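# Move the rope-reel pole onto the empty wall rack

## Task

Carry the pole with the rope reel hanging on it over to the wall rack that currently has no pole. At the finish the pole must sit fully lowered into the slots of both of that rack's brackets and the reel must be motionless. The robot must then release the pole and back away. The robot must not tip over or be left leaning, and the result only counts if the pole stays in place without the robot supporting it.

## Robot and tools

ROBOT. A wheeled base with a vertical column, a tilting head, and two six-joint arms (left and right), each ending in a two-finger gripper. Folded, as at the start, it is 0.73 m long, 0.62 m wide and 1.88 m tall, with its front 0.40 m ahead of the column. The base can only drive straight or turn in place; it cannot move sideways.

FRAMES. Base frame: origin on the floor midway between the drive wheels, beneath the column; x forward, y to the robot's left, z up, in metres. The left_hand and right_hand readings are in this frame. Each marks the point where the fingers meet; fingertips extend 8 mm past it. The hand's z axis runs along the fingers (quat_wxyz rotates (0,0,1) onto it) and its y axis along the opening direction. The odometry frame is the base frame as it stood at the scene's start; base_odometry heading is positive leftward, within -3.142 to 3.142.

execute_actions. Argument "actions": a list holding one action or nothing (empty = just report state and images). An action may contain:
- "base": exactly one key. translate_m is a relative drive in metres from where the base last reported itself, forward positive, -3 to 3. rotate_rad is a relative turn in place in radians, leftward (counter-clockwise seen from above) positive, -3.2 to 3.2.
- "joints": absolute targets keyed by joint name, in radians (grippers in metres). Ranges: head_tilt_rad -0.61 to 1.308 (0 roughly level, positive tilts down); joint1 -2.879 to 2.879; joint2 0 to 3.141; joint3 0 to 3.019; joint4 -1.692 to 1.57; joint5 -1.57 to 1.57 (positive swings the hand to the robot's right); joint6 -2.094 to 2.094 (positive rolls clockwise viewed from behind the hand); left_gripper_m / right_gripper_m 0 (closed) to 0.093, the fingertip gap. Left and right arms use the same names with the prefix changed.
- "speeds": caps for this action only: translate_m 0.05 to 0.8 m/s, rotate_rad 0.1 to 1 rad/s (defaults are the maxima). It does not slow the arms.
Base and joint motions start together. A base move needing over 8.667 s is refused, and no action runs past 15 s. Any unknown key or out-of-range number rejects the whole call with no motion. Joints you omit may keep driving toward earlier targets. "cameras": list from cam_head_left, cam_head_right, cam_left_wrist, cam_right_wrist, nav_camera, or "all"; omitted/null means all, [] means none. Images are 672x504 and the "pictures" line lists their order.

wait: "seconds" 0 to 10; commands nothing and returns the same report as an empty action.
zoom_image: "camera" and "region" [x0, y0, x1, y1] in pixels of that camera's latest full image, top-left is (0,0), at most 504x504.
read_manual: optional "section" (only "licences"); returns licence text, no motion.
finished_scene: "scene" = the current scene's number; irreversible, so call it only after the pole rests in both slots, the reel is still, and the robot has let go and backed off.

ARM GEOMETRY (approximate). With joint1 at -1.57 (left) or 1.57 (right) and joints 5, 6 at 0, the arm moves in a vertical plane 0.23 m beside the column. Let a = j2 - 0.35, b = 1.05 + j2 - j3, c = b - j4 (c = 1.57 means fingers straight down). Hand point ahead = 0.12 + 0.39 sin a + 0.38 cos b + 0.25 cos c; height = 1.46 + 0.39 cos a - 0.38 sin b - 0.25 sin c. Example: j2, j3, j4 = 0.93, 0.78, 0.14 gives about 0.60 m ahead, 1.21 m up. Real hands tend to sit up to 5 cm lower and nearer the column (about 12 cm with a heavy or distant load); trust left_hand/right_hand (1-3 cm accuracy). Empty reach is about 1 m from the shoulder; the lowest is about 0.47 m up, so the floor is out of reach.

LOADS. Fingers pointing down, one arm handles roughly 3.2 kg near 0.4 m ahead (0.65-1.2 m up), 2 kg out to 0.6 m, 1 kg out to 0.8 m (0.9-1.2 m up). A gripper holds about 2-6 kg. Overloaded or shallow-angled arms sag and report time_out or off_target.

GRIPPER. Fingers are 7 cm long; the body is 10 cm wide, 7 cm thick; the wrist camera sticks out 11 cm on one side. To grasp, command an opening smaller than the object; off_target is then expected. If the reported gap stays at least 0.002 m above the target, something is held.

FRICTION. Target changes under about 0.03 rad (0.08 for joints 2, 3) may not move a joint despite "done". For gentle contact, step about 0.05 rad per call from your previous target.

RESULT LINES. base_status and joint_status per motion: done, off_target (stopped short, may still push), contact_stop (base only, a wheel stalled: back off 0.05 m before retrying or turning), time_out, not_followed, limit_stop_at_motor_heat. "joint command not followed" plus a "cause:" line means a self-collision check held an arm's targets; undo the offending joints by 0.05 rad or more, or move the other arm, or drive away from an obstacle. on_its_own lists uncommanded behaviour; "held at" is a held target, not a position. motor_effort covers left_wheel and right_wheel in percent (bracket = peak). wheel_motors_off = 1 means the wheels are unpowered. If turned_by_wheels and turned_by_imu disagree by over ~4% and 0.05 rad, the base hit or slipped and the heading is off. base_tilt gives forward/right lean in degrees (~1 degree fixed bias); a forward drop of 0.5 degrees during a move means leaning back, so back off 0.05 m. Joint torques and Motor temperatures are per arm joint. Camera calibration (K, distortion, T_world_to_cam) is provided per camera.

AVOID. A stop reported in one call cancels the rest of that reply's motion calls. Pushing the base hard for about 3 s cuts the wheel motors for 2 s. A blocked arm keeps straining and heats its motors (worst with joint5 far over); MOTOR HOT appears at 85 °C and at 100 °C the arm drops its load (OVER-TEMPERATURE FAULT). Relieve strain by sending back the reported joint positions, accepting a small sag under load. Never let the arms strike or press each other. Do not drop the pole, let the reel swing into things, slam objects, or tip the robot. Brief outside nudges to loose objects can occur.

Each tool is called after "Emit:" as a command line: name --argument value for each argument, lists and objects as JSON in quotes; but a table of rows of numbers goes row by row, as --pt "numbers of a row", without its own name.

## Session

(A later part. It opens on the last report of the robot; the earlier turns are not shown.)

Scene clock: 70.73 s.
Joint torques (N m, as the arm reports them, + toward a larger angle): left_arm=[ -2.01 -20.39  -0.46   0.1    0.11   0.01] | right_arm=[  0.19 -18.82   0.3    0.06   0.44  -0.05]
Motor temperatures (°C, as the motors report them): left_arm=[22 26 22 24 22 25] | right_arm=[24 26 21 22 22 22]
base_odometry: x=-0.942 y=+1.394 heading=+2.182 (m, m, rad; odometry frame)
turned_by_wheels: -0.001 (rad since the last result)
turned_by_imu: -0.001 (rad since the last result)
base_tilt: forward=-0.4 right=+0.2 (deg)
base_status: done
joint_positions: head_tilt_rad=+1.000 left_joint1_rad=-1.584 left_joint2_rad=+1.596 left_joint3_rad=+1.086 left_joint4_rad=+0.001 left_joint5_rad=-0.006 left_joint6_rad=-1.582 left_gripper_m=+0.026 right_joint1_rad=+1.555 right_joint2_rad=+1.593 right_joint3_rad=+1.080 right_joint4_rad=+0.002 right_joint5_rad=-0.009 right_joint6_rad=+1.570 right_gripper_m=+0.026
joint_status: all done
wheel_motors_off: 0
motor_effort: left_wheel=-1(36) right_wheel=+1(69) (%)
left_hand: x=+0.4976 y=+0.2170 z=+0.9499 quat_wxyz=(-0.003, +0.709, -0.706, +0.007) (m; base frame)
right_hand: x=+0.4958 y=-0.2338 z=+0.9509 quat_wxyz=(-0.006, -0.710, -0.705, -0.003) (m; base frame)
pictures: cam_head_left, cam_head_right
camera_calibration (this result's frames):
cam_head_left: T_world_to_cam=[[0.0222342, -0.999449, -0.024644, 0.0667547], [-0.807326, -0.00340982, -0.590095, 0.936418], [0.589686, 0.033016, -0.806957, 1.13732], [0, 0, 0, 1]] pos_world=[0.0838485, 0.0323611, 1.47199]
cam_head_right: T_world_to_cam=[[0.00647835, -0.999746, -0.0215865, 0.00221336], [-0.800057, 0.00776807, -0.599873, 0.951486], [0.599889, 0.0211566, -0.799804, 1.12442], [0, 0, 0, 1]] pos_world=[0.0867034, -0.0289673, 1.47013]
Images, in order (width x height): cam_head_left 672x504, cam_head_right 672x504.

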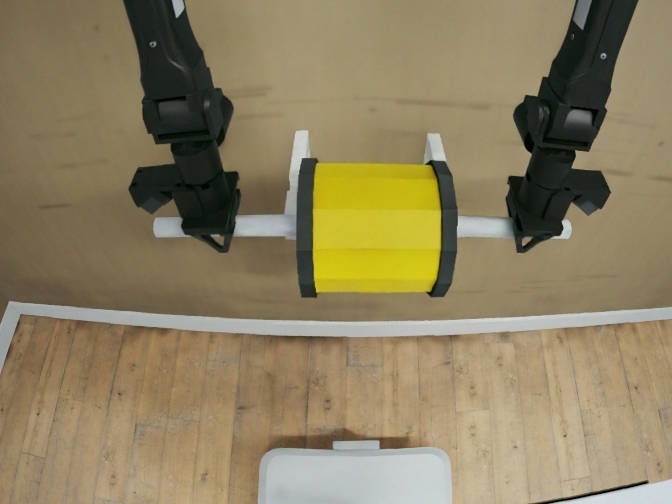

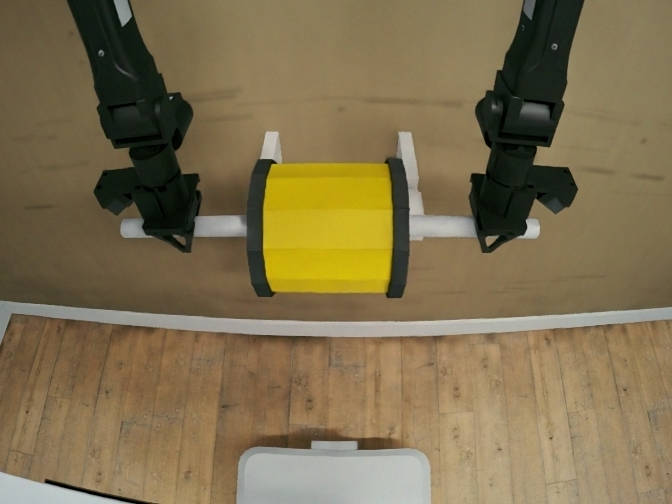

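Emit:
execute_actions --actions '[{"base":{"rotate_rad":-0.015},"speeds":{"rotate_rad":0.1}}]' --cameras '[]'

Emit:
execute_actions --actions '[{"base":{"translate_m":0.15},"speeds":{"translate_m":0.15},"joints":{"left_joint2_rad":1.65,"left_joint3_rad":1.155,"right_joint2_rad":1.65,"right_joint3_rad":1.155}}]' --cameras '["cam_head_left","cam_head_right"]'

Scene clock: 75.30 s.
Joint torques (N m, as the arm reports them, + toward a larger angle): left_arm=[ -1.55 -20.2   -0.5    0.05   0.12   0.03] | right_arm=[  0.45 -18.94   0.56   0.07   0.46  -0.03]
Motor temperatures (°C, as the motors report them): left_arm=[22 26 22 24 22 25] | right_arm=[24 26 21 22 22 22]
base_odometry: x=-0.942 y=+1.394 heading=+2.169 (m, m, rad; odometry frame)
turned_by_wheels: -0.013 (rad since the last result)
turned_by_imu: -0.011 (rad since the last result)
base_tilt: forward=-0.4 right=+0.4 (deg)
base_status: done
joint_positions: head_tilt_rad=+1.000 left_joint1_rad=-1.589 left_joint2_rad=+1.596 left_joint3_rad=+1.086 left_joint4_rad=+0.001 left_joint5_rad=-0.007 left_joint6_rad=-1.584 left_gripper_m=+0.026 right_joint1_rad=+1.551 right_joint2_rad=+1.593 right_joint3_rad=+1.080 right_joint4_rad=+0.002 right_joint5_rad=-0.010 right_joint6_rad=+1.569 right_gripper_m=+0.026
joint_status: not commanded
wheel_motors_off: 0
motor_effort: left_wheel=+0(43) right_wheel=+0(55) (%)
left_hand: x=+0.4976 y=+0.2139 z=+0.9500 quat_wxyz=(-0.002, +0.709, -0.705, +0.008) (m; base frame)
right_hand: x=+0.4957 y=-0.2367 z=+0.9509 quat_wxyz=(-0.007, -0.710, -0.704, -0.002) (m; base frame)
pictures: none
No camera images: the call's "cameras" was empty. Leave "cameras" out to get every camera's image.

Scene clock: 77.27 s.
Joint torques (N m, as the arm reports them, + toward a larger angle): left_arm=[ -1.77 -19.94  -1.     0.09   0.08   0.03] | right_arm=[  0.59 -18.94   0.32   0.     0.37  -0.02]
Motor temperatures (°C, as the motors report them): left_arm=[22 26 22 24 22 25] | right_arm=[24 26 21 22 22 22]
base_odometry: x=-1.026 y=+1.518 heading=+2.169 (m, m, rad; odometry frame)
turned_by_wheels: -0.001 (rad since the last result)
turned_by_imu: -0.001 (rad since the last result)
base_tilt: forward=-0.3 right=+0.4 (deg)
base_status: done
joint_positions: head_tilt_rad=+1.001 left_joint1_rad=-1.589 left_joint2_rad=+1.689 left_joint3_rad=+1.163 left_joint4_rad=+0.000 left_joint5_rad=-0.006 left_joint6_rad=-1.585 left_gripper_m=+0.026 right_joint1_rad=+1.551 right_joint2_rad=+1.682 right_joint3_rad=+1.155 right_joint4_rad=+0.001 right_joint5_rad=-0.007 right_joint6_rad=+1.568 right_gripper_m=+0.026
joint_status: all done
wheel_motors_off: 0
motor_effort: left_wheel=-2(38) right_wheel=+2(66) (%)
left_hand: x=+0.4974 y=+0.2132 z=+0.9155 quat_wxyz=(+0.004, +0.709, -0.705, +0.003) (m; base frame)
right_hand: x=+0.4961 y=-0.2377 z=+0.9182 quat_wxyz=(-0.003, -0.710, -0.705, +0.004) (m; base frame)
pictures: cam_head_left, cam_head_right
camera_calibration (this result's frames):
cam_head_left: T_world_to_cam=[[0.0222245, -0.999449, -0.0246527, 0.0667686], [-0.807558, -0.00340982, -0.589778, 0.935941], [0.589369, 0.033016, -0.807189, 1.13769], [0, 0, 0, 1]] pos_world=[0.0838218, 0.0323611, 1.47198]
cam_head_right: T_world_to_cam=[[0.00646987, -0.999746, -0.021589, 0.0022177], [-0.800293, 0.00776807, -0.599559, 0.951014], [0.599575, 0.0211566, -0.800039, 1.1248], [0, 0, 0, 1]] pos_world=[0.086676, -0.0289673, 1.47012]
Images, in order (width x height): cam_head_left 672x504, cam_head_right 672x504.

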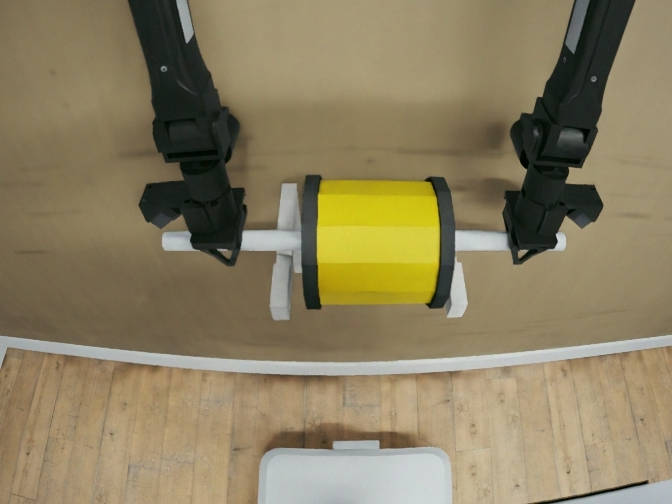

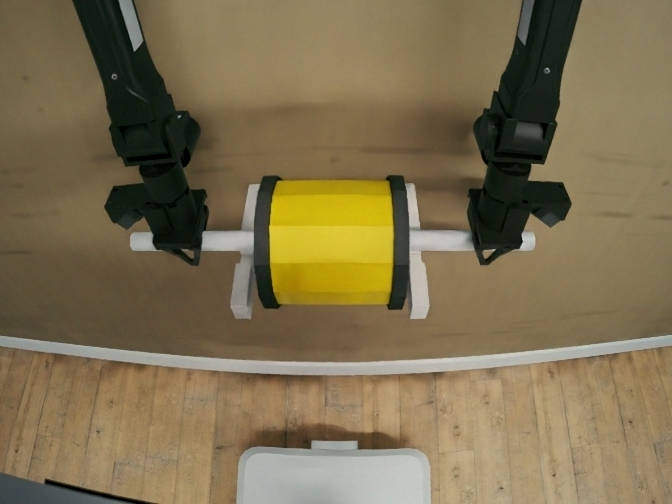

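Slot at about x=0.51.

Emit:
execute_actions --actions '[{"joints":{"left_joint1_rad":-1.565,"right_joint1_rad":1.575,"left_joint2_rad":1.73,"left_joint3_rad":1.24,"right_joint2_rad":1.73,"right_joint3_rad":1.24}}]' --cameras '["cam_head_left"]'

Emit:
zoom_image --camera "cam_head_left" --region '[230,170,530,350]'

Scene clock: 80.13 s.
Joint torques (N m, as the arm reports them, + toward a larger angle): left_arm=[ -0.82 -19.49  -0.18   0.07  -0.16   0.01] | right_arm=[  1.74 -18.64   0.18   0.05   0.09  -0.06]
Motor temperatures (°C, as the motors report them): left_arm=[22 26 22 24 22 25] | right_arm=[24 26 21 22 22 22]
base_odometry: x=-1.026 y=+1.518 heading=+2.169 (m, m, rad; odometry frame)
turned_by_wheels: +0.000 (rad since the last result)
turned_by_imu: +0.001 (rad since the last result)
base_tilt: forward=-0.3 right=+0.4 (deg)
base_status: not commanded
joint_positions: head_tilt_rad=+1.001 left_joint1_rad=-1.568 left_joint2_rad=+1.760 left_joint3_rad=+1.241 left_joint4_rad=+0.000 left_joint5_rad=+0.001 left_joint6_rad=-1.582 left_gripper_m=+0.026 right_joint1_rad=+1.571 right_joint2_rad=+1.761 right_joint3_rad=+1.243 right_joint4_rad=+0.001 right_joint5_rad=-0.001 right_joint6_rad=+1.570 right_gripper_m=+0.026
joint_status: all done
wheel_motors_off: 0
motor_effort: left_wheel=-3(4) right_wheel=+3(4) (%)
left_hand: x=+0.5068 y=+0.2261 z=+0.8886 quat_wxyz=(-0.002, +0.711, -0.703, +0.001) (m; base frame)
right_hand: x=+0.5080 y=-0.2251 z=+0.8883 quat_wxyz=(-0.002, -0.707, -0.707, -0.003) (m; base frame)
pictures: cam_head_left
camera_calibration (this result's frames):
cam_head_left: T_world_to_cam=[[0.0222245, -0.999449, -0.0246527, 0.0667686], [-0.807558, -0.00340982, -0.589778, 0.935941], [0.589369, 0.033016, -0.807189, 1.13769], [0, 0, 0, 1]] pos_world=[0.0838217, 0.0323611, 1.47198]
Images, in order (width x height): cam_head_left 672x504.

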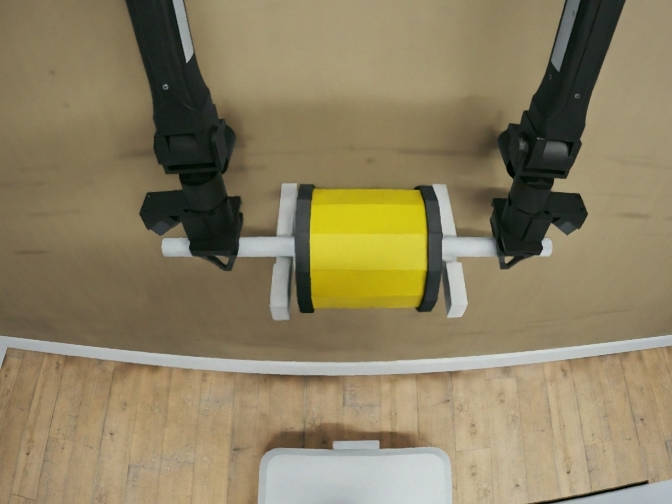

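Region (230, 170, 530, 350) of cam_head_left's 672x504 image, scaled by 1.680, with more detail than that image has; it fills the top 302 rows of this view, and the rest is white.

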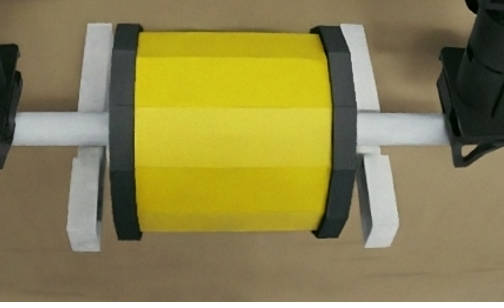

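Emit:
execute_actions --actions '[{"joints":{"left_joint2_rad":1.79,"left_joint3_rad":1.295,"right_joint2_rad":1.79,"right_joint3_rad":1.295}}]' --cameras '[]'

Emit:
execute_actions --actions '[{"joints":{"left_joint2_rad":1.85,"left_joint3_rad":1.325,"right_joint2_rad":1.85,"right_joint3_rad":1.325}}]' --cameras '["cam_head_left"]'

Emit:
zoom_image --camera "cam_head_left" --region '[230,170,530,350]'

Scene clock: 85.10 s.
Joint torques (N m, as the arm reports them, + toward a larger angle): left_arm=[ -0.9  -19.1   -0.27   0.06  -0.19   0.02] | right_arm=[  1.74 -18.21   0.48   0.09   0.02  -0.02]
Motor temperatures (°C, as the motors report them): left_arm=[22 26 22 24 22 25] | right_arm=[24 26 21 22 22 22]
base_odometry: x=-1.026 y=+1.518 heading=+2.169 (m, m, rad; odometry frame)
turned_by_wheels: +0.000 (rad since the last result)
turned_by_imu: +0.001 (rad since the last result)
base_tilt: forward=-0.4 right=+0.3 (deg)
base_status: not commanded
joint_positions: head_tilt_rad=+1.001 left_joint1_rad=-1.568 left_joint2_rad=+1.818 left_joint3_rad=+1.296 left_joint4_rad=+0.000 left_joint5_rad=+0.002 left_joint6_rad=-1.584 left_gripper_m=+0.026 right_joint1_rad=+1.571 right_joint2_rad=+1.815 right_joint3_rad=+1.296 right_joint4_rad=+0.002 right_joint5_rad=+0.001 right_joint6_rad=+1.570 right_gripper_m=+0.026
joint_status: all done
wheel_motors_off: 0
motor_effort: left_wheel=-3(4) right_wheel=+3(4) (%)
left_hand: x=+0.5081 y=+0.2260 z=+0.8665 quat_wxyz=(-0.001, +0.712, -0.702, +0.001) (m; base frame)
right_hand: x=+0.5101 y=-0.2255 z=+0.8675 quat_wxyz=(-0.003, -0.707, -0.707, -0.002) (m; base frame)
pictures: none
No camera images: the call's "cameras" was empty. Leave "cameras" out to get every camera's image.

Scene clock: 85.90 s.
Joint torques (N m, as the arm reports them, + toward a larger angle): left_arm=[ -0.81 -17.68  -0.86   0.    -0.18   0.03] | right_arm=[  1.8  -16.66  -0.04   0.02   0.03  -0.06]
Motor temperatures (°C, as the motors report them): left_arm=[22 26 22 24 22 25] | right_arm=[24 26 21 22 22 22]
base_odometry: x=-1.026 y=+1.518 heading=+2.169 (m, m, rad; odometry frame)
turned_by_wheels: +0.000 (rad since the last result)
turned_by_imu: +0.000 (rad since the last result)
base_tilt: forward=-0.4 right=+0.4 (deg)
base_status: not commanded
joint_positions: head_tilt_rad=+1.001 left_joint1_rad=-1.568 left_joint2_rad=+1.856 left_joint3_rad=+1.333 left_joint4_rad=+0.002 left_joint5_rad=+0.002 left_joint6_rad=-1.583 left_gripper_m=+0.026 right_joint1_rad=+1.571 right_joint2_rad=+1.853 right_joint3_rad=+1.333 right_joint4_rad=+0.003 right_joint5_rad=+0.001 right_joint6_rad=+1.571 right_gripper_m=+0.026
joint_status: all done
wheel_motors_off: 0
motor_effort: left_wheel=-3(4) right_wheel=+3(3) (%)
left_hand: x=+0.5089 y=+0.2260 z=+0.8518 quat_wxyz=(-0.001, +0.712, -0.702, +0.001) (m; base frame)
right_hand: x=+0.5107 y=-0.2255 z=+0.8531 quat_wxyz=(-0.003, -0.707, -0.707, -0.002) (m; base frame)
pictures: cam_head_left
camera_calibration (this result's frames):
cam_head_left: T_world_to_cam=[[0.0222245, -0.999449, -0.0246527, 0.0667686], [-0.807558, -0.00340982, -0.589778, 0.93594], [0.589369, 0.033016, -0.807189, 1.13769], [0, 0, 0, 1]] pos_world=[0.0838217, 0.0323611, 1.47198]
Images, in order (width x height): cam_head_left 672x504.

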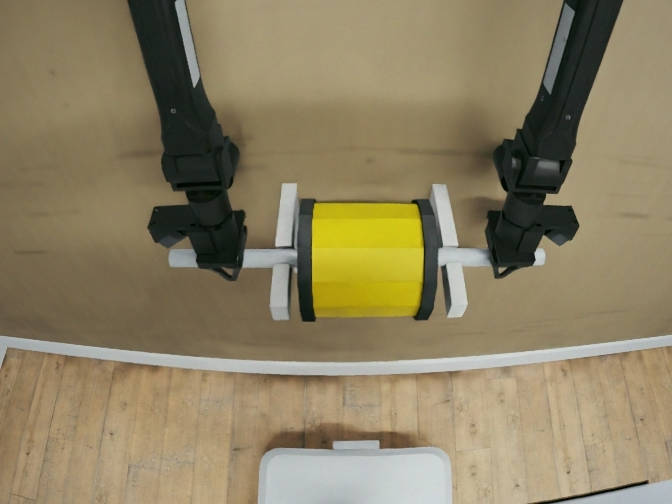

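Region (230, 170, 530, 350) of cam_head_left's 672x504 image, scaled by 1.680, with more detail than that image has; it fills the top 302 rows of this view, and the rest is white.

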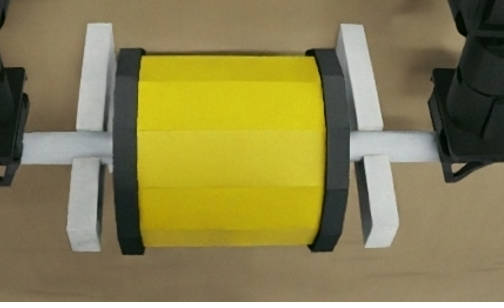

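Emit:
execute_actions --actions '[{"joints":{"left_gripper_m":0.093,"right_gripper_m":0.093}}]' --cameras '[]'

Emit:
execute_actions --actions '[{"joints":{"left_joint2_rad":1.75,"left_joint3_rad":1.24,"right_joint2_rad":1.75,"right_joint3_rad":1.24}}]' --cameras '[]'

Emit:
execute_actions --actions '[{"joints":{"left_joint2_rad":1.63,"left_joint3_rad":1.14,"right_joint2_rad":1.63,"right_joint3_rad":1.14}}]' --cameras '[]'

Emit:
execute_actions --actions '[{"base":{"translate_m":-0.6},"joints":{"head_tilt_rad":0.7}}]' --cameras '["cam_head_left"]'

Scene clock: 90.97 s.
Joint torques (N m, as the arm reports them, + toward a larger angle): left_arm=[ -0.8  -17.25  -0.7    0.03  -0.19  -0.02] | right_arm=[  1.33 -16.88   0.07   0.02   0.03  -0.06]
Motor temperatures (°C, as the motors report them): left_arm=[22 26 22 24 22 25] | right_arm=[24 26 21 22 22 22]
base_odometry: x=-1.026 y=+1.518 heading=+2.169 (m, m, rad; odometry frame)
turned_by_wheels: +0.000 (rad since the last result)
turned_by_imu: +0.001 (rad since the last result)
base_tilt: forward=-0.4 right=+0.4 (deg)
base_status: not commanded
joint_positions: head_tilt_rad=+1.001 left_joint1_rad=-1.568 left_joint2_rad=+1.855 left_joint3_rad=+1.330 left_joint4_rad=+0.002 left_joint5_rad=+0.002 left_joint6_rad=-1.578 left_gripper_m=+0.093 right_joint1_rad=+1.571 right_joint2_rad=+1.853 right_joint3_rad=+1.329 right_joint4_rad=+0.003 right_joint5_rad=+0.001 right_joint6_rad=+1.571 right_gripper_m=+0.093
joint_status: all done
wheel_motors_off: 0
motor_effort: left_wheel=-3(4) right_wheel=+3(3) (%)
left_hand: x=+0.5070 y=+0.2260 z=+0.8520 quat_wxyz=(+0.000, +0.710, -0.704, +0.000) (m; base frame)
right_hand: x=+0.5086 y=-0.2255 z=+0.8531 quat_wxyz=(-0.001, -0.707, -0.707, -0.001) (m; base frame)
pictures: none
No camera images: the call's "cameras" was empty. Leave "cameras" out to get every camera's image.

Scene clock: 91.83 s.
Joint torques (N m, as the arm reports them, + toward a larger angle): left_arm=[ -0.82 -17.39  -0.25   0.13  -0.18  -0.03] | right_arm=[  1.72 -16.49   0.46   0.05   0.03  -0.06]
Motor temperatures (°C, as the motors report them): left_arm=[22 26 22 24 22 25] | right_arm=[24 26 21 22 22 22]
base_odometry: x=-1.026 y=+1.518 heading=+2.169 (m, m, rad; odometry frame)
turned_by_wheels: +0.000 (rad since the last result)
turned_by_imu: +0.000 (rad since the last result)
base_tilt: forward=-0.5 right=+0.4 (deg)
base_status: not commanded
joint_positions: head_tilt_rad=+1.001 left_joint1_rad=-1.568 left_joint2_rad=+1.752 left_joint3_rad=+1.242 left_joint4_rad=+0.002 left_joint5_rad=+0.002 left_joint6_rad=-1.577 left_gripper_m=+0.093 right_joint1_rad=+1.571 right_joint2_rad=+1.757 right_joint3_rad=+1.241 right_joint4_rad=+0.003 right_joint5_rad=+0.001 right_joint6_rad=+1.571 right_gripper_m=+0.093
joint_status: all done
wheel_motors_off: 0
motor_effort: left_wheel=-3(4) right_wheel=+4(4) (%)
left_hand: x=+0.5123 y=+0.2259 z=+0.8917 quat_wxyz=(-0.005, +0.710, -0.704, +0.005) (m; base frame)
right_hand: x=+0.5095 y=-0.2255 z=+0.8897 quat_wxyz=(-0.004, -0.707, -0.707, -0.004) (m; base frame)
pictures: none
No camera images: the call's "cameras" was empty. Leave "cameras" out to get every camera's image.

Scene clock: 92.77 s.
Joint torques (N m, as the arm reports them, + toward a larger angle): left_arm=[ -0.87 -16.72   0.1    0.12  -0.19  -0.04] | right_arm=[  1.76 -16.41   0.71   0.12   0.03  -0.06]
Motor temperatures (°C, as the motors report them): left_arm=[22 26 22 24 22 25] | right_arm=[24 26 21 22 22 22]
base_odometry: x=-1.026 y=+1.518 heading=+2.169 (m, m, rad; odometry frame)
turned_by_wheels: +0.000 (rad since the last result)
turned_by_imu: +0.000 (rad since the last result)
base_tilt: forward=-0.4 right=+0.4 (deg)
base_status: not commanded
joint_positions: head_tilt_rad=+1.001 left_joint1_rad=-1.568 left_joint2_rad=+1.629 left_joint3_rad=+1.143 left_joint4_rad=+0.002 left_joint5_rad=+0.002 left_joint6_rad=-1.577 left_gripper_m=+0.093 right_joint1_rad=+1.571 right_joint2_rad=+1.632 right_joint3_rad=+1.142 right_joint4_rad=+0.003 right_joint5_rad=+0.001 right_joint6_rad=+1.571 right_gripper_m=+0.093
joint_status: all done
wheel_motors_off: 0
motor_effort: left_wheel=-3(3) right_wheel=+3(5) (%)
left_hand: x=+0.5165 y=+0.2258 z=+0.9381 quat_wxyz=(-0.014, +0.710, -0.704, +0.014) (m; base frame)
right_hand: x=+0.5152 y=-0.2255 z=+0.9370 quat_wxyz=(-0.013, -0.707, -0.707, -0.013) (m; base frame)
pictures: none
No camera images: the call's "cameras" was empty. Leave "cameras" out to get every camera's image.

Scene clock: 95.53 s.
Joint torques (N m, as the arm reports them, + toward a larger angle): left_arm=[ -0.92 -16.58   0.42   0.13  -0.18  -0.03] | right_arm=[  1.75 -16.07   0.88   0.15   0.03  -0.06]
Motor temperatures (°C, as the motors report them): left_arm=[22 26 22 24 22 25] | right_arm=[24 26 21 22 22 22]
base_odometry: x=-0.689 y=+1.022 heading=+2.168 (m, m, rad; odometry frame)
turned_by_wheels: -0.001 (rad since the last result)
turned_by_imu: +0.002 (rad since the last result)
base_tilt: forward=-0.4 right=+0.4 (deg)
base_status: done
joint_positions: head_tilt_rad=+0.716 left_joint1_rad=-1.568 left_joint2_rad=+1.630 left_joint3_rad=+1.138 left_joint4_rad=+0.002 left_joint5_rad=+0.002 left_joint6_rad=-1.577 left_gripper_m=+0.093 right_joint1_rad=+1.571 right_joint2_rad=+1.632 right_joint3_rad=+1.137 right_joint4_rad=+0.003 right_joint5_rad=+0.001 right_joint6_rad=+1.571 right_gripper_m=+0.093
joint_status: all done
wheel_motors_off: 0
motor_effort: left_wheel=-2(41) right_wheel=+1(78) (%)
left_hand: x=+0.5128 y=+0.2261 z=+0.9375 quat_wxyz=(-0.012, +0.710, -0.704, +0.011) (m; base frame)
right_hand: x=+0.5116 y=-0.2252 z=+0.9368 quat_wxyz=(-0.011, -0.707, -0.707, -0.011) (m; base frame)
pictures: cam_head_left
camera_calibration (this result's frames):
cam_head_left: T_world_to_cam=[[0.0282538, -0.999449, -0.0174186, 0.0553266], [-0.609412, -0.00340982, -0.792846, 1.23876], [0.79235, 0.033016, -0.609173, 0.822598], [0, 0, 0, 1]] pos_world=[0.101565, 0.0323611, 1.48421]
Images, in order (width x height): cam_head_left 672x504.

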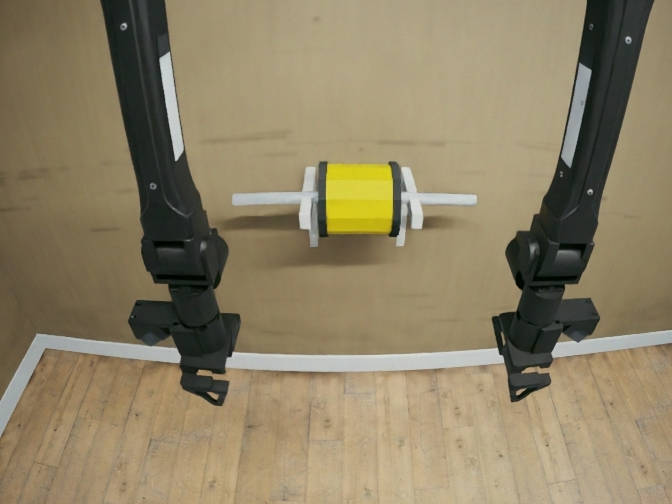

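Emit:
finished_scene --scene 2

The scene is finished: the task was done.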